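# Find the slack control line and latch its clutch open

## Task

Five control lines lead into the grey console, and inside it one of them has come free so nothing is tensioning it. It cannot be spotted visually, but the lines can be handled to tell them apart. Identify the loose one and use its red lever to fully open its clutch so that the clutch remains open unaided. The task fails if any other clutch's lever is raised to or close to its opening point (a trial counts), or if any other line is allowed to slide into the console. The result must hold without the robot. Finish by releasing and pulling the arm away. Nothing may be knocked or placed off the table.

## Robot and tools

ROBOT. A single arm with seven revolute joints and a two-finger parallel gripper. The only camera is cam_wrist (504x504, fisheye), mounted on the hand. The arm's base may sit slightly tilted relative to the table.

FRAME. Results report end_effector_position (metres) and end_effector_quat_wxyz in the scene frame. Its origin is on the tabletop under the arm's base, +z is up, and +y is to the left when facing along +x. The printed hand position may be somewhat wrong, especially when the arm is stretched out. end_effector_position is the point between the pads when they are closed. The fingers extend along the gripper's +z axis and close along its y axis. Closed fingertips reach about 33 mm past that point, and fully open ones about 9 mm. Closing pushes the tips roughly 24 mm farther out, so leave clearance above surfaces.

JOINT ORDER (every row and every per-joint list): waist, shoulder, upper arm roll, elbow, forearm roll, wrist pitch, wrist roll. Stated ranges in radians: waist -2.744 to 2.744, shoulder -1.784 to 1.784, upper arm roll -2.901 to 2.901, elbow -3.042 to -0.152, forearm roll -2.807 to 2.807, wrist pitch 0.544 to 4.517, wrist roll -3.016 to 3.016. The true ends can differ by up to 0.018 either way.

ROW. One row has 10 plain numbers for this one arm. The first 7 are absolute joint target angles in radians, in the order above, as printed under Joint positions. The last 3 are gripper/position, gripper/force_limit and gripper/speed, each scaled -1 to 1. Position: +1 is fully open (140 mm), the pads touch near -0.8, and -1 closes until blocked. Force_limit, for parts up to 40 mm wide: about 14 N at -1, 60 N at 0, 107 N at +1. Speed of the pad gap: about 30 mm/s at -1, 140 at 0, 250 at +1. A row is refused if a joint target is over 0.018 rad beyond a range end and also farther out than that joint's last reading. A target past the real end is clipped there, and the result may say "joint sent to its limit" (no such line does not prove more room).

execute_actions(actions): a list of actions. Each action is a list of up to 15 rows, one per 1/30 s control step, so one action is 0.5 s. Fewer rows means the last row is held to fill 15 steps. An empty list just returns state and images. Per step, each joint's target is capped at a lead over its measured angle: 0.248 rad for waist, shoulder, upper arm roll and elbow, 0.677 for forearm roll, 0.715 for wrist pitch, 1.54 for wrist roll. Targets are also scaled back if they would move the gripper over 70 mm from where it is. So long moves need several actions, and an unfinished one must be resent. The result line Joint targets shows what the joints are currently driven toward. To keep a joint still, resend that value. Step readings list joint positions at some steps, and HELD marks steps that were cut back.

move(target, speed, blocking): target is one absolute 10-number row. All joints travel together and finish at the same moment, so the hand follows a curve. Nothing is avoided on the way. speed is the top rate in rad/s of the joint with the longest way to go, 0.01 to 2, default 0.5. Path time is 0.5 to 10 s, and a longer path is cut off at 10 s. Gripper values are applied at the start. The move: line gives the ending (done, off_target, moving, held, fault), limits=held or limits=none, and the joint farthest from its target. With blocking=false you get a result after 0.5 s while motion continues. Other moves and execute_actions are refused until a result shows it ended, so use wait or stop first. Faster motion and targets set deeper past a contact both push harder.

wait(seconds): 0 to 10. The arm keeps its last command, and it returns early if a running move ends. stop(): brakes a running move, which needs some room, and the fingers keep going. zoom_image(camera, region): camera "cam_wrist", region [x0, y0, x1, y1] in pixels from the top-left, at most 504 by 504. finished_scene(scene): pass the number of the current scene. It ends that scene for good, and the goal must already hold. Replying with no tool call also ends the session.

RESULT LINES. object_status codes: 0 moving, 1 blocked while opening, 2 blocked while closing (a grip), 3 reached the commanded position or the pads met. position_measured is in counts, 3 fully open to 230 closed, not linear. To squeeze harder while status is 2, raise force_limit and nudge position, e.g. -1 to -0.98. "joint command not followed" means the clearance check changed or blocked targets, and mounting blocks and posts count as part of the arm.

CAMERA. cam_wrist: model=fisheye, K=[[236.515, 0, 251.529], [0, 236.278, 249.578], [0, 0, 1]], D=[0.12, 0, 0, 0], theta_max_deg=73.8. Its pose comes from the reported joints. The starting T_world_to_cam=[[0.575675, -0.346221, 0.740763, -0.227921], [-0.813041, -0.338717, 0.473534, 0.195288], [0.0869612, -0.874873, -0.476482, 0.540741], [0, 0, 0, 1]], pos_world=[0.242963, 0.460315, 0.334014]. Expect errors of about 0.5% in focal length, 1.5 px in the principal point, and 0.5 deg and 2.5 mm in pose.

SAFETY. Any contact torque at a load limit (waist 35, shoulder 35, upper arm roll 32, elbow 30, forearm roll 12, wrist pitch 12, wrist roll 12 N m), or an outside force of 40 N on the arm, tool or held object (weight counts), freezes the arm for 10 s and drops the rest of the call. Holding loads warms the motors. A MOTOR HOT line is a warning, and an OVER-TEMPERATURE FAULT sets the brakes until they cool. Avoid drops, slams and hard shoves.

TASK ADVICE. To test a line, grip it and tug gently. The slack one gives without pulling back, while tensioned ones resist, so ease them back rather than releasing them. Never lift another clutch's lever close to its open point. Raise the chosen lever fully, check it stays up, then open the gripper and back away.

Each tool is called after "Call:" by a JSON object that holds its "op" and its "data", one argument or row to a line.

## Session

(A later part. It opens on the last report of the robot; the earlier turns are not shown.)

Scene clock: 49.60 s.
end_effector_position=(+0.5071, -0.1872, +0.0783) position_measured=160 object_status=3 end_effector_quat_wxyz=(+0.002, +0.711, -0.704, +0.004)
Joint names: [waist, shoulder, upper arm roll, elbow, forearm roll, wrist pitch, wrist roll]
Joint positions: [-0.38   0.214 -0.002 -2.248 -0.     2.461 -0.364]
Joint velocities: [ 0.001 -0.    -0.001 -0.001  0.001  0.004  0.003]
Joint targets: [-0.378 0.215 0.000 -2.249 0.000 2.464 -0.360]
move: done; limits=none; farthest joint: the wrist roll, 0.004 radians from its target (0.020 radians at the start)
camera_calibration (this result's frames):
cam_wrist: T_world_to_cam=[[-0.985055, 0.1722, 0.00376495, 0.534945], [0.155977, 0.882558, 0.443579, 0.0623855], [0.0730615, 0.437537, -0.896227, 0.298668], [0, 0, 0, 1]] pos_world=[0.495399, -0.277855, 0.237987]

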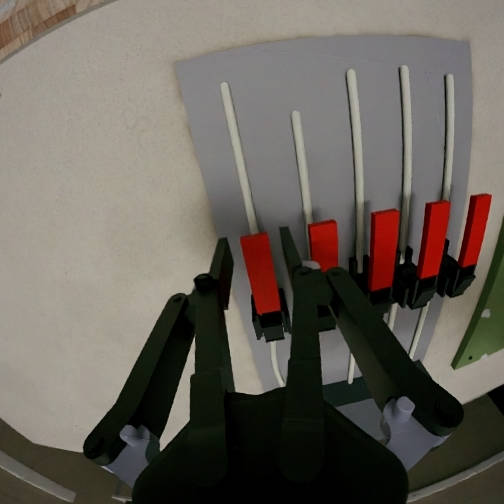

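Call:
{"op": "move", "data": {
  "target": [-0.37,0.228,0,-2.249,0,2.477,-0.36,-0.25,-1,0],
  "speed": 0.05
}}

Call:
{"op": "move", "data": {
  "target": [-0.37,0.228,0,-2.249,0,2.477,-0.36,-1,-0.6,-0.5]
}}

Call:
{"op": "move", "data": {
  "target": [-0.362,0.165,0,-2.245,0,2.41,-0.352,-1,-0.6,-0.5],
  "speed": 0.06
}}

Scene clock: 50.60 s.
end_effector_position=(+0.5092, -0.1834, +0.0727) position_measured=160 object_status=3 end_effector_quat_wxyz=(+0.002, +0.713, -0.701, +0.004)
Joint names: [waist, shoulder, upper arm roll, elbow, forearm roll, wrist pitch, wrist roll]
Joint positions: [-0.372  0.227 -0.001 -2.248 -0.     2.474 -0.363]
Joint velocities: [-0.002 -0.001  0.    -0.001 -0.     0.005  0.   ]
Joint targets: [-0.370 0.228 0.000 -2.249 0.000 2.477 -0.360]
move: done; limits=none; farthest joint: the wrist pitch, 0.003 radians from its target (0.015 radians at the start)
camera_calibration (this result's frames):
cam_wrist: T_world_to_cam=[[-0.986297, 0.164945, 0.00336618, 0.535745], [0.149311, 0.883765, 0.443471, 0.0647935], [0.0701732, 0.437897, -0.896282, 0.293309], [0, 0, 0, 1]] pos_world=[0.498147, -0.27407, 0.232351]

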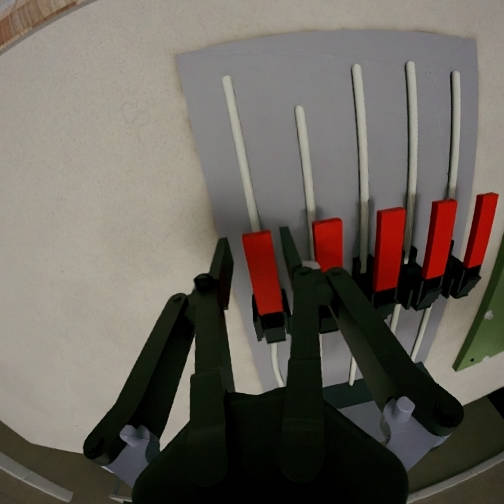

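Scene clock: 51.30 s.
end_effector_position=(+0.5056, -0.1835, +0.0721) position_measured=199 object_status=2 end_effector_quat_wxyz=(+0.004, +0.712, -0.702, +0.001)
Joint names: [waist, shoulder, upper arm roll, elbow, forearm roll, wrist pitch, wrist roll]
Joint positions: [-0.373  0.225 -0.003 -2.251 -0.     2.466 -0.362]
Joint velocities: [ 0.001 -0.     0.001 -0.     0.001  0.001 -0.   ]
Joint targets: [-0.370 0.228 0.000 -2.249 0.000 2.477 -0.360]
move: off_target; limits=none; farthest joint: the wrist pitch, 0.011 radians from its target (0.003 radians at the start)
camera_calibration (this result's frames):
cam_wrist: T_world_to_cam=[[-0.98553, 0.16911, 0.0115295, 0.532042], [0.156546, 0.882007, 0.444474, 0.0616262], [0.0649957, 0.439847, -0.895718, 0.296015], [0, 0, 0, 1]] pos_world=[0.495456, -0.27453, 0.231621]

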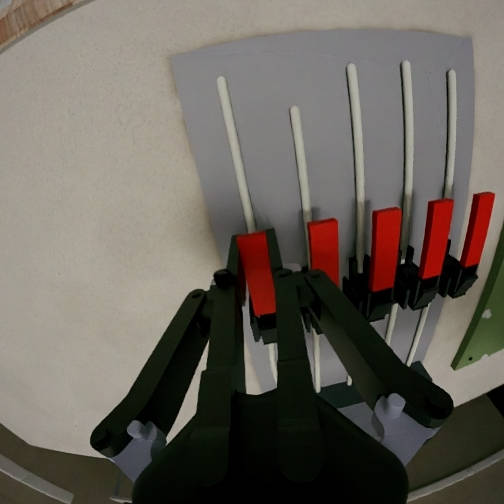

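Scene clock: 52.67 s.
end_effector_position=(+0.5050, -0.1762, +0.0949) position_measured=199 object_status=2 end_effector_quat_wxyz=(+0.004, +0.709, -0.705, -0.000)
Joint names: [waist, shoulder, upper arm roll, elbow, forearm roll, wrist pitch, wrist roll]
Joint positions: [-0.363  0.174 -0.001 -2.25  -0.     2.414 -0.343]
Joint velocities: [-0.001 -0.002  0.001 -0.001  0.    -0.001  0.003]
Joint targets: [-0.362 0.165 0.000 -2.245 0.000 2.410 -0.352]
move: done; limits=none; farthest joint: the shoulder, 0.009 radians from its target (0.060 radians at the start)
camera_calibration (this result's frames):
cam_wrist: T_world_to_cam=[[-0.984395, 0.175506, 0.0128265, 0.530395], [0.162802, 0.880617, 0.444982, 0.0417589], [0.0668017, 0.440126, -0.895448, 0.312378], [0, 0, 0, 1]] pos_world=[0.494453, -0.267347, 0.254333]

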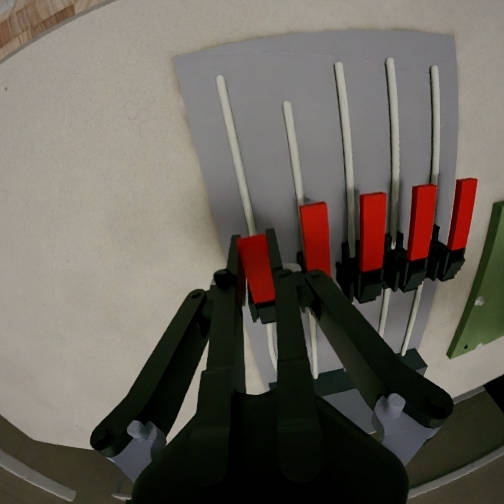

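Call:
{"op": "move", "data": {
  "target": [-0.343,0.108,0,-2.253,0,2.361,-0.315,-1,-0.6,-0.5],
  "speed": 0.06
}}

Scene clock: 54.40 s.
end_effector_position=(+0.5045, -0.1617, +0.1160) position_measured=199 object_status=2 end_effector_quat_wxyz=(+0.003, +0.704, -0.710, +0.001)
Joint names: [waist, shoulder, upper arm roll, elbow, forearm roll, wrist pitch, wrist roll]
Joint positions: [-0.341  0.122  0.002 -2.257  0.001  2.371 -0.304]
Joint velocities: [ 0.002  0.001 -0.001  0.    -0.     0.001  0.005]
Joint targets: [-0.343 0.108 0.000 -2.253 0.000 2.361 -0.315]
move: off_target; limits=none; farthest joint: the shoulder, 0.014 radians from its target (0.066 radians at the start)
camera_calibration (this result's frames):
cam_wrist: T_world_to_cam=[[-0.981715, 0.190035, 0.0110419, 0.528281], [0.174975, 0.878032, 0.445471, 0.0130413], [0.0749599, 0.439258, -0.895228, 0.320641], [0, 0, 0, 1]] pos_world=[0.492304, -0.252686, 0.275404]

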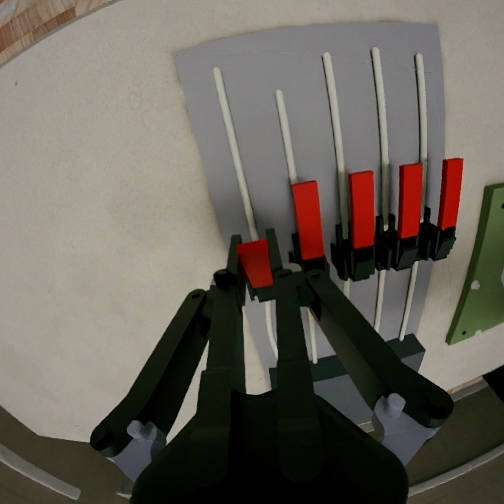

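Call:
{"op": "move", "data": {
  "target": [-0.28,0.062,0,-2.277,0,2.339,-0.25,-1,-0.6,-0.5],
  "speed": 0.06
}}

Call:
{"op": "move", "data": {
  "target": [-0.21,0.033,0,-2.296,0,2.329,-0.18,-1,-0.6,-0.5],
  "speed": 0.06
}}

Scene clock: 56.27 s.
end_effector_position=(+0.5043, -0.1390, +0.1325) position_measured=199 object_status=2 end_effector_quat_wxyz=(+0.002, +0.698, -0.716, +0.005)
Joint names: [waist, shoulder, upper arm roll, elbow, forearm roll, wrist pitch, wrist roll]
Joint positions: [-0.29   0.07  -0.007 -2.278 -0.002  2.348 -0.242]
Joint velocities: [ 0.001  0.     0.001 -0.    -0.001  0.     0.004]
Joint targets: [-0.280 0.062 0.000 -2.277 0.000 2.339 -0.250]
move: done; limits=none; farthest joint: the waist, 0.010 radians from its target (0.061 radians at the start)
camera_calibration (this result's frames):
cam_wrist: T_world_to_cam=[[-0.978186, 0.207714, 0.00281167, 0.52534], [0.187504, 0.877021, 0.442354, -0.0202557], [0.0894173, 0.433231, -0.896836, 0.317543], [0, 0, 0, 1]] pos_world=[0.489284, -0.228926, 0.292267]

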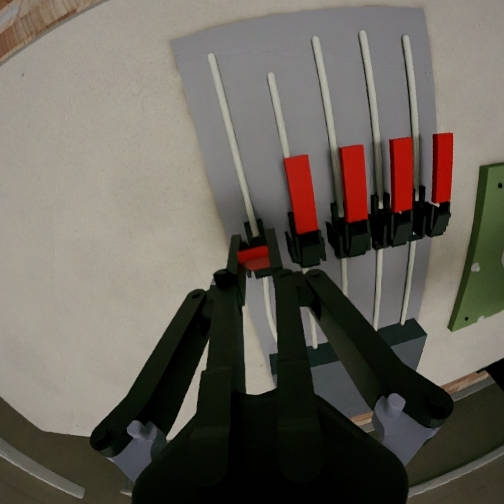

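Scene clock: 58.17 s.
end_effector_position=(+0.5043, -0.1138, +0.1406) position_measured=199 object_status=2 end_effector_quat_wxyz=(+0.004, +0.692, -0.722, +0.008)
Joint names: [waist, shoulder, upper arm roll, elbow, forearm roll, wrist pitch, wrist roll]
Joint positions: [-0.231  0.037 -0.017 -2.296 -0.01   2.336 -0.17 ]
Joint velocities: [ 0.002  0.     0.001 -0.    -0.     0.     0.004]
Joint targets: [-0.210 0.033 0.000 -2.296 0.000 2.329 -0.180]
move: off_target; limits=none; farthest joint: the waist, 0.021 radians from its target (0.080 radians at the start)
camera_calibration (this result's frames):
cam_wrist: T_world_to_cam=[[-0.974487, 0.224444, -0.000405609, 0.520562], [0.201729, 0.876656, 0.436783, -0.0523878], [0.0983888, 0.425558, -0.899567, 0.308908], [0, 0, 0, 1]] pos_world=[0.487456, -0.202369, 0.300977]

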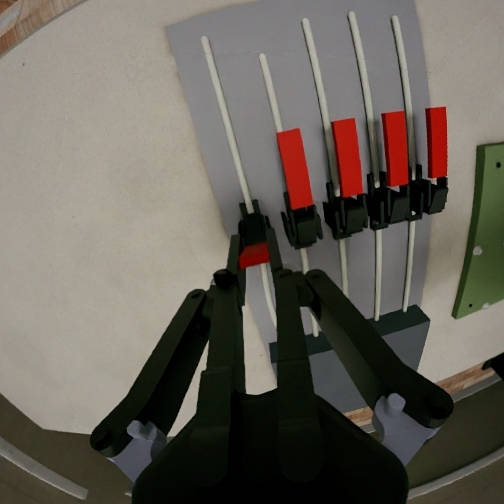

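Call:
{"op": "move", "data": {
  "target": [-0.245,0.033,0,-2.296,0,2.329,-0.20,-1,-0.6,-0.5],
  "speed": 0.06
}}

Call:
{"op": "move", "data": {
  "target": [-0.245,0.033,0,-2.296,0,2.329,-0.20,-0.25,-0.6,-0.5]
}}

Scene clock: 59.23 s.
end_effector_position=(+0.5042, -0.1156, +0.1405) position_measured=199 object_status=2 end_effector_quat_wxyz=(+0.002, +0.693, -0.720, +0.007)
Joint names: [waist, shoulder, upper arm roll, elbow, forearm roll, wrist pitch, wrist roll]
Joint positions: [-0.247  0.038 -0.006 -2.296 -0.005  2.338 -0.184]
Joint velocities: [ 0.     0.    -0.     0.001  0.001  0.    -0.004]
Joint targets: [-0.245 0.033 0.000 -2.296 0.000 2.329 -0.200]
move: off_target; limits=none; farthest joint: the wrist roll, 0.016 radians from its target (0.031 radians at the start)
camera_calibration (this result's frames):
cam_wrist: T_world_to_cam=[[-0.975585, 0.21962, -0.00105284, 0.520918], [0.196685, 0.875817, 0.440749, -0.0488576], [0.0977193, 0.429781, -0.89763, 0.310076], [0, 0, 0, 1]] pos_world=[0.487509, -0.204878, 0.300416]

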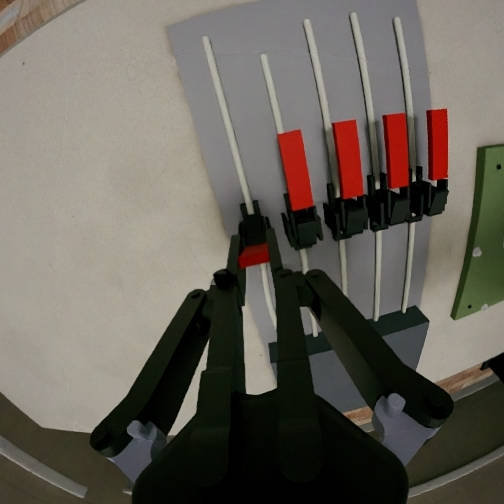

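Scene clock: 60.13 s.
end_effector_position=(+0.5033, -0.1130, +0.1415) position_measured=160 object_status=3 end_effector_quat_wxyz=(+0.003, +0.699, -0.715, +0.005)
Joint names: [waist, shoulder, upper arm roll, elbow, forearm roll, wrist pitch, wrist roll]
Joint positions: [-0.247  0.035 -0.002 -2.297 -0.004  2.331 -0.195]
Joint velocities: [ 0.001  0.001  0.001 -0.     0.    -0.002 -0.005]
Joint targets: [-0.245 0.033 0.000 -2.296 0.000 2.329 -0.200]
move: done; limits=none; farthest joint: the wrist roll, 0.005 radians from its target (0.016 radians at the start)
camera_calibration (this result's frames):
cam_wrist: T_world_to_cam=[[-0.978633, 0.2056, 0.00248011, 0.518909], [0.185543, 0.87784, 0.441555, -0.0457269], [0.0886064, 0.43258, -0.897231, 0.314846], [0, 0, 0, 1]] pos_world=[0.488409, -0.202743, 0.301393]

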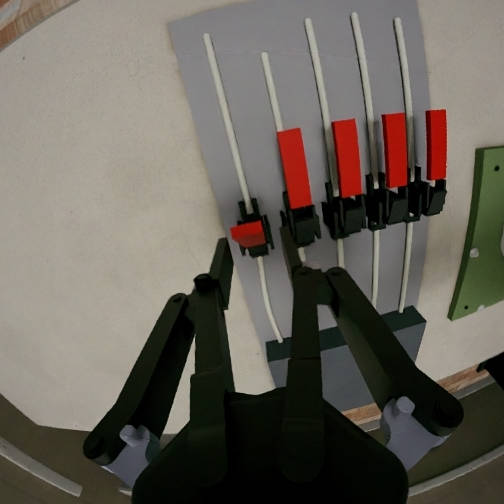

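It appears to have moved back.

Call:
{"op": "wait", "data": {
  "seconds": 1
}}

Call:
{"op": "zoom_image", "data": {
  "camera": "cam_wrist",
  "region": [190,110,350,280]
}}

Scene clock: 61.23 s.
end_effector_position=(+0.5032, -0.1129, +0.1415) position_measured=160 object_status=3 end_effector_quat_wxyz=(+0.003, +0.699, -0.715, +0.005)
Joint names: [waist, shoulder, upper arm roll, elbow, forearm roll, wrist pitch, wrist roll]
Joint positions: [-0.247  0.034 -0.002 -2.297 -0.004  2.331 -0.197]
Joint velocities: [0.    0.    0.001 0.    0.    0.001 0.001]
Joint targets: [-0.245 0.033 0.000 -2.296 0.000 2.329 -0.200]
wait: 1.00 s; at rest by 0.07 s
camera_calibration (this result's frames):
cam_wrist: T_world_to_cam=[[-0.978982, 0.203931, 0.00272212, 0.518786], [0.184147, 0.878114, 0.441595, -0.0450441], [0.0876644, 0.432814, -0.897211, 0.315321], [0, 0, 0, 1]] pos_world=[0.488535, -0.202718, 0.301388]

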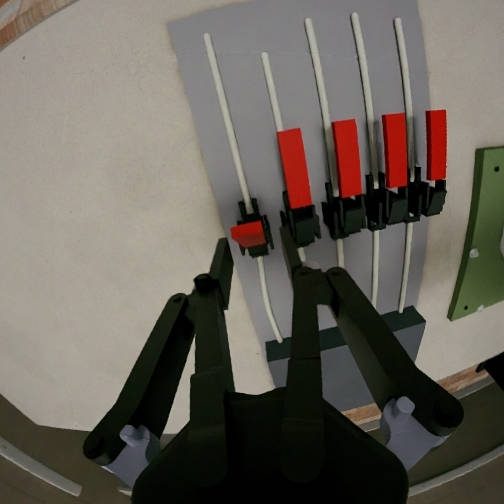

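Region (190, 110, 350, 280) of cam_wrist's 504x504 image, scaled by 2.965, with more detail than that image has; it fills the left 474 columns of this view, and the rest is white.

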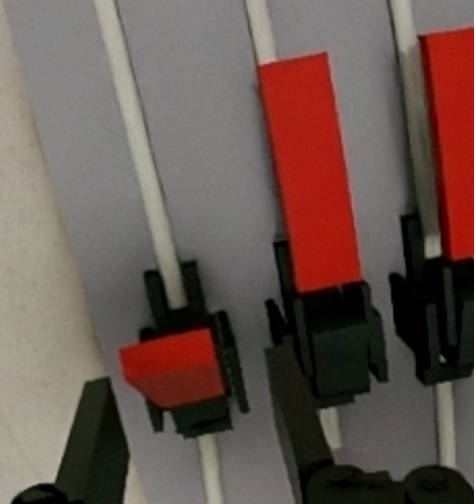

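Call:
{"op": "move", "data": {
  "target": [-0.37,0.094,0,-2.217,0,2.311,-0.335,-0.25,-0.6,0],
  "speed": 0.15
}}

Call:
{"op": "move", "data": {
  "target": [-0.37,0.094,0,-2.217,0,2.311,-0.335,-1,0,0]
}}

Call:
{"op": "move", "data": {
  "target": [-0.22,0.038,0,-2.29,0,2.328,-0.185,-1,0,0],
  "speed": 0.06
}}

Scene clock: 63.40 s.
end_effector_position=(+0.5074, -0.1803, +0.1433) position_measured=160 object_status=3 end_effector_quat_wxyz=(+0.002, +0.704, -0.710, +0.006)
Joint names: [waist, shoulder, upper arm roll, elbow, forearm roll, wrist pitch, wrist roll]
Joint positions: [-0.368  0.092 -0.001 -2.218 -0.004  2.313 -0.33 ]
Joint velocities: [-0.    -0.    -0.001 -0.    -0.     0.    -0.006]
Joint targets: [-0.370 0.094 0.000 -2.217 0.000 2.311 -0.335]
move: done; limits=none; farthest joint: the wrist roll, 0.005 radians from its target (0.138 radians at the start)
camera_calibration (this result's frames):
cam_wrist: T_world_to_cam=[[-0.981494, 0.191491, 0.000712893, 0.53595], [0.172154, 0.880741, 0.441201, 0.0191945], [0.0838581, 0.433159, -0.897408, 0.347722], [0, 0, 0, 1]] pos_world=[0.493569, -0.270154, 0.303197]

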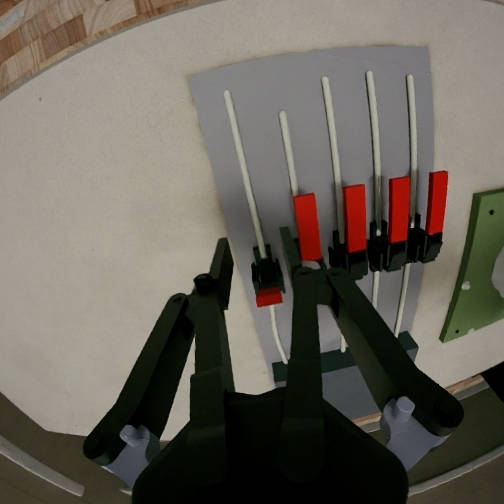

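Scene clock: 64.10 s.
end_effector_position=(+0.5074, -0.1803, +0.1433) position_measured=233 object_status=3 end_effector_quat_wxyz=(+0.002, +0.704, -0.710, +0.006)
Joint names: [waist, shoulder, upper arm roll, elbow, forearm roll, wrist pitch, wrist roll]
Joint positions: [-0.368  0.092 -0.001 -2.218 -0.004  2.313 -0.331]
Joint velocities: [-0.001  0.     0.001 -0.    -0.001  0.001 -0.002]
Joint targets: [-0.370 0.094 0.000 -2.217 0.000 2.311 -0.335]
move: done; limits=none; farthest joint: the forearm roll, 0.004 radians from its target (0.004 radians at the start)
camera_calibration (this result's frames):
cam_wrist: T_world_to_cam=[[-0.981728, 0.19029, 0.000782173, 0.535833], [0.171106, 0.880945, 0.441202, 0.0197636], [0.0832671, 0.433274, -0.897408, 0.348042], [0, 0, 0, 1]] pos_world=[0.49368, -0.270171, 0.303196]

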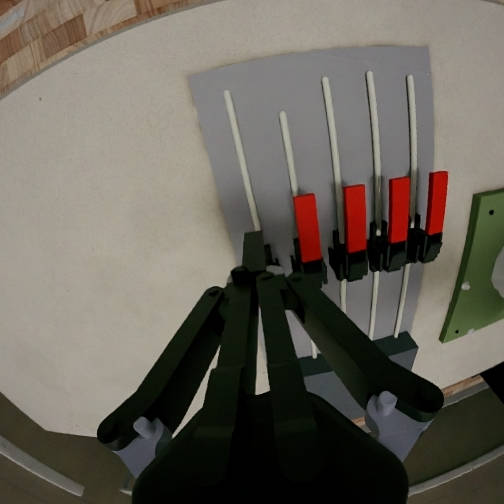

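Scene clock: 67.27 s.
end_effector_position=(+0.5102, -0.1066, +0.1450) position_measured=233 object_status=3 end_effector_quat_wxyz=(+0.000, +0.702, -0.712, +0.009)
Joint names: [waist, shoulder, upper arm roll, elbow, forearm roll, wrist pitch, wrist roll]
Joint positions: [-0.229  0.037 -0.005 -2.286 -0.004  2.332 -0.191]
Joint velocities: [-0.001 -0.     0.    -0.001 -0.002  0.001  0.005]
Joint targets: [-0.220 0.038 0.000 -2.290 0.000 2.328 -0.185]
move: done; limits=none; farthest joint: the waist, 0.009 radians from its target (0.148 radians at the start)
camera_calibration (this result's frames):
cam_wrist: T_world_to_cam=[[-0.980779, 0.195001, -0.00681436, 0.525718], [0.172032, 0.880677, 0.441376, -0.0468897], [0.0920701, 0.43172, -0.897296, 0.312775], [0, 0, 0, 1]] pos_world=[0.494883, -0.196252, 0.30493]

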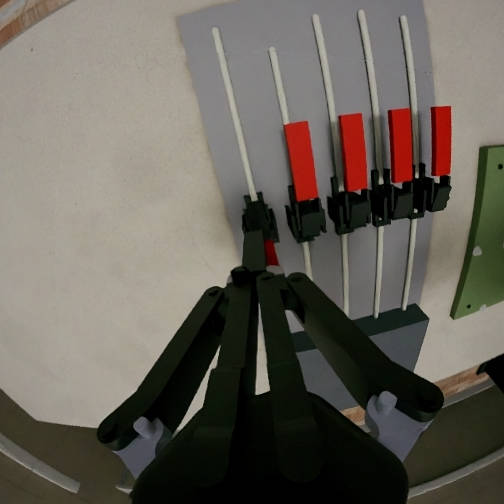

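Further.

Call:
{"op": "move", "data": {
  "target": [-0.17,0.03,0,-2.315,0,2.345,-0.135,-1,0,0],
  "speed": 0.05
}}

Scene clock: 69.17 s.
end_effector_position=(+0.5092, -0.0843, +0.1385) position_measured=233 object_status=3 end_effector_quat_wxyz=(-0.000, +0.700, -0.714, +0.010)
Joint names: [waist, shoulder, upper arm roll, elbow, forearm roll, wrist pitch, wrist roll]
Joint positions: [-0.182  0.032 -0.009 -2.311 -0.006  2.354 -0.14 ]
Joint velocities: [-0.001 -0.001 -0.    -0.002 -0.001  0.     0.005]
Joint targets: [-0.170 0.030 0.000 -2.315 0.000 2.345 -0.135]
move: off_target; limits=none; farthest joint: the waist, 0.012 radians from its target (0.059 radians at the start)
camera_calibration (this result's frames):
cam_wrist: T_world_to_cam=[[-0.979341, 0.202024, -0.00874832, 0.520455], [0.17759, 0.879969, 0.440587, -0.0662625], [0.0967077, 0.429932, -0.897667, 0.294898], [0, 0, 0, 1]] pos_world=[0.492952, -0.173622, 0.298467]

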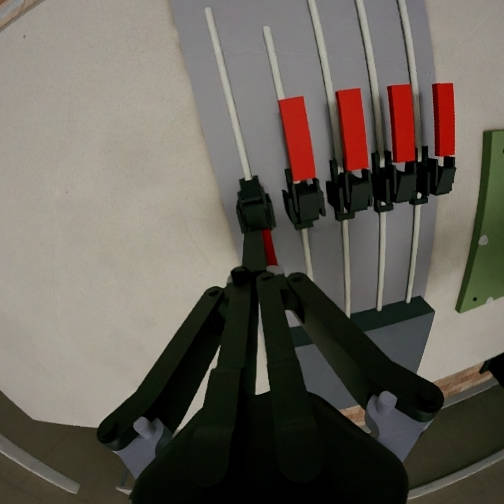

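Call:
{"op": "move", "data": {
  "target": [-0.13,0.025,0,-2.325,0,2.35,-0.095,-1,0,0],
  "speed": 0.05
}}

Scene clock: 70.87 s.
end_effector_position=(+0.5078, -0.0623, +0.1365) position_measured=233 object_status=3 end_effector_quat_wxyz=(+0.002, +0.702, -0.713, +0.009)
Joint names: [waist, shoulder, upper arm roll, elbow, forearm roll, wrist pitch, wrist roll]
Joint positions: [-0.14   0.026 -0.009 -2.323 -0.008  2.355 -0.1  ]
Joint velocities: [ 0.001 -0.001 -0.     0.     0.     0.     0.006]
Joint targets: [-0.130 0.025 0.000 -2.325 0.000 2.350 -0.095]
move: done; limits=none; farthest joint: the waist, 0.010 radians from its target (0.052 radians at the start)
camera_calibration (this result's frames):
cam_wrist: T_world_to_cam=[[-0.98032, 0.197368, -0.00433496, 0.514254], [0.17546, 0.881151, 0.439075, -0.0831498], [0.0904789, 0.429673, -0.89844, 0.287082], [0, 0, 0, 1]] pos_world=[0.492748, -0.151581, 0.296664]

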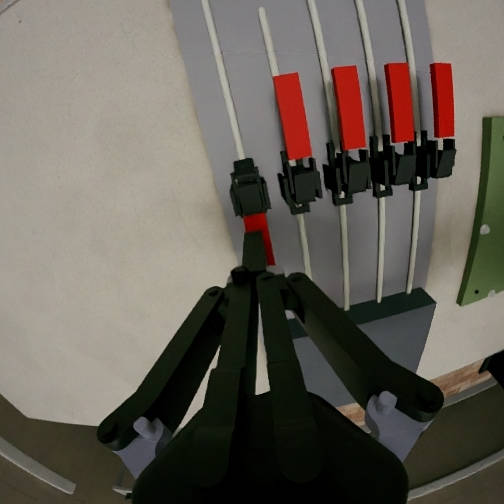

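Call:
{"op": "move", "data": {
  "target": [-0.10,0.045,0,-2.335,0,2.38,-0.065,-1,0,0],
  "speed": 0.04
}}

Scene clock: 72.50 s.
end_effector_position=(+0.5082, -0.0437, +0.1259) position_measured=233 object_status=3 end_effector_quat_wxyz=(+0.002, +0.704, -0.711, +0.008)
Joint names: [waist, shoulder, upper arm roll, elbow, forearm roll, wrist pitch, wrist roll]
Joint positions: [-0.107  0.042 -0.006 -2.333 -0.007  2.379 -0.07 ]
Joint velocities: [-0.     0.001 -0.001  0.     0.001 -0.     0.006]
Joint targets: [-0.100 0.045 0.000 -2.335 0.000 2.380 -0.065]
move: done; limits=none; farthest joint: the waist, 0.007 radians from its target (0.040 radians at the start)
camera_calibration (this result's frames):
cam_wrist: T_world_to_cam=[[-0.981404, 0.191948, -0.00125274, 0.510831], [0.171878, 0.881657, 0.439476, -0.0931569], [0.0854611, 0.431088, -0.898253, 0.272104], [0, 0, 0, 1]] pos_world=[0.494089, -0.133222, 0.285999]

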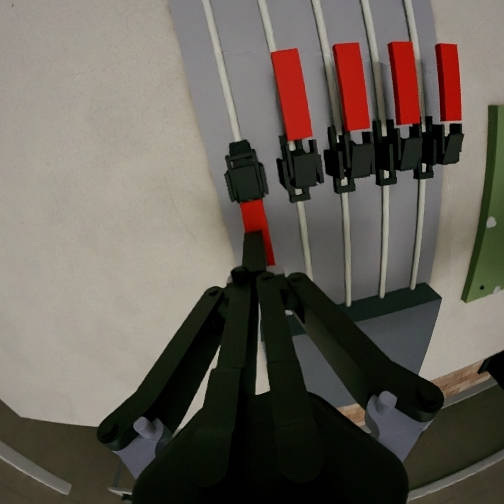

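Call:
{"op": "move", "data": {
  "target": [-0.08,0.085,0,-2.345,0,2.43,-0.045,-1,0,0],
  "speed": 0.04
}}

Scene clock: 74.23 s.
end_effector_position=(+0.5094, -0.0303, +0.1052) position_measured=233 object_status=3 end_effector_quat_wxyz=(+0.003, +0.705, -0.709, +0.006)
Joint names: [waist, shoulder, upper arm roll, elbow, forearm roll, wrist pitch, wrist roll]
Joint positions: [-0.084  0.083 -0.003 -2.343 -0.005  2.427 -0.05 ]
Joint velocities: [-0.001  0.001 -0.001 -0.    -0.001  0.003  0.006]
Joint targets: [-0.080 0.085 0.000 -2.345 0.000 2.430 -0.045]
move: done; limits=none; farthest joint: the forearm roll, 0.005 radians from its target (0.007 radians at the start)
camera_calibration (this result's frames):
cam_wrist: T_world_to_cam=[[-0.982216, 0.187747, 0.00144331, 0.509418], [0.169132, 0.881442, 0.44097, -0.0948577], [0.0815185, 0.433372, -0.897521, 0.249569], [0, 0, 0, 1]] pos_world=[0.496057, -0.120186, 0.265088]

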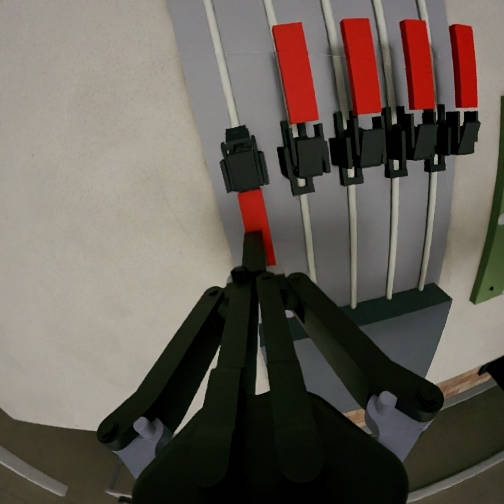

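Call:
{"op": "move", "data": {
  "target": [-0.07,0.12,0,-2.352,0,2.472,-0.035,-1,0,0],
  "speed": 0.04
}}

Scene clock: 75.63 s.
end_effector_position=(+0.5100, -0.0278, +0.0953) position_measured=233 object_status=3 end_effector_quat_wxyz=(+0.003, +0.704, -0.710, +0.006)
Joint names: [waist, shoulder, upper arm roll, elbow, forearm roll, wrist pitch, wrist roll]
Joint positions: [-0.078  0.103 -0.004 -2.348 -0.005  2.451 -0.043]
Joint velocities: [ 0.     0.001 -0.     0.001 -0.     0.002  0.004]
Joint targets: [-0.070 0.120 0.000 -2.352 0.000 2.472 -0.035]
move: off_target; limits=none; farthest joint: the wrist pitch, 0.021 radians from its target (0.045 radians at the start)
camera_calibration (this result's frames):
cam_wrist: T_world_to_cam=[[-0.981826, 0.189777, 0.00132688, 0.509413], [0.170902, 0.881092, 0.440987, -0.0937355], [0.08252, 0.433199, -0.897513, 0.239059], [0, 0, 0, 1]] pos_world=[0.496448, -0.117645, 0.255218]

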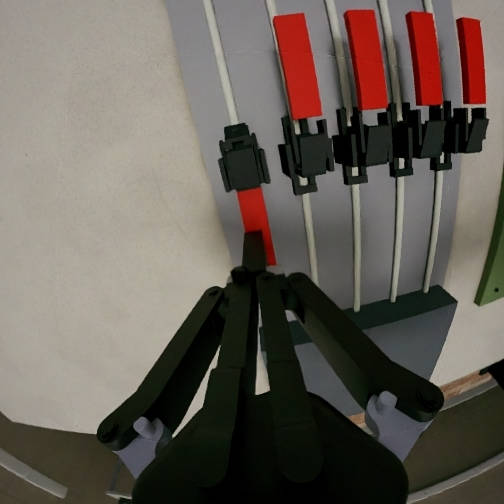

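At its stop. Retreat.

Call:
{"op": "move", "data": {
  "target": [-0.07,-0.25,0,-2.3,0,2.05,-0.035,1,0,0],
  "speed": 0.3
}}

Scene clock: 77.80 s.
end_effector_position=(+0.4679, -0.0205, +0.2553) position_measured=3 object_status=3 end_effector_quat_wxyz=(+0.002, +0.705, -0.709, +0.006)
Joint names: [waist, shoulder, upper arm roll, elbow, forearm roll, wrist pitch, wrist roll]
Joint positions: [-0.072 -0.249 -0.002 -2.3   -0.004  2.053 -0.039]
Joint velocities: [-0.002 -0.     0.     0.001  0.001 -0.002  0.   ]
Joint targets: [-0.070 -0.250 0.000 -2.300 0.000 2.050 -0.035]
move: done; limits=none; farthest joint: the forearm roll, 0.004 radians from its target (0.005 radians at the start)
camera_calibration (this result's frames):
cam_wrist: T_world_to_cam=[[-0.982135, 0.188176, -0.0000004472, 0.466929], [0.168823, 0.881128, 0.441716, -0.162664], [0.0831207, 0.433825, -0.897155, 0.382615], [0, 0, 0, 1]] pos_world=[0.454245, -0.110524, 0.415117]

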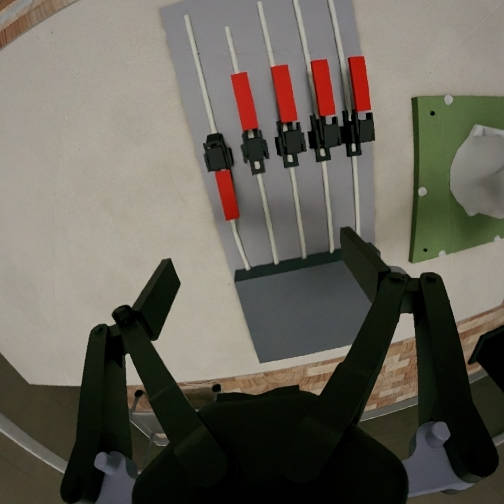

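Call:
{"op": "finished_scene", "data": {
  "scene": 1
}}

The scene is finished: the task was done.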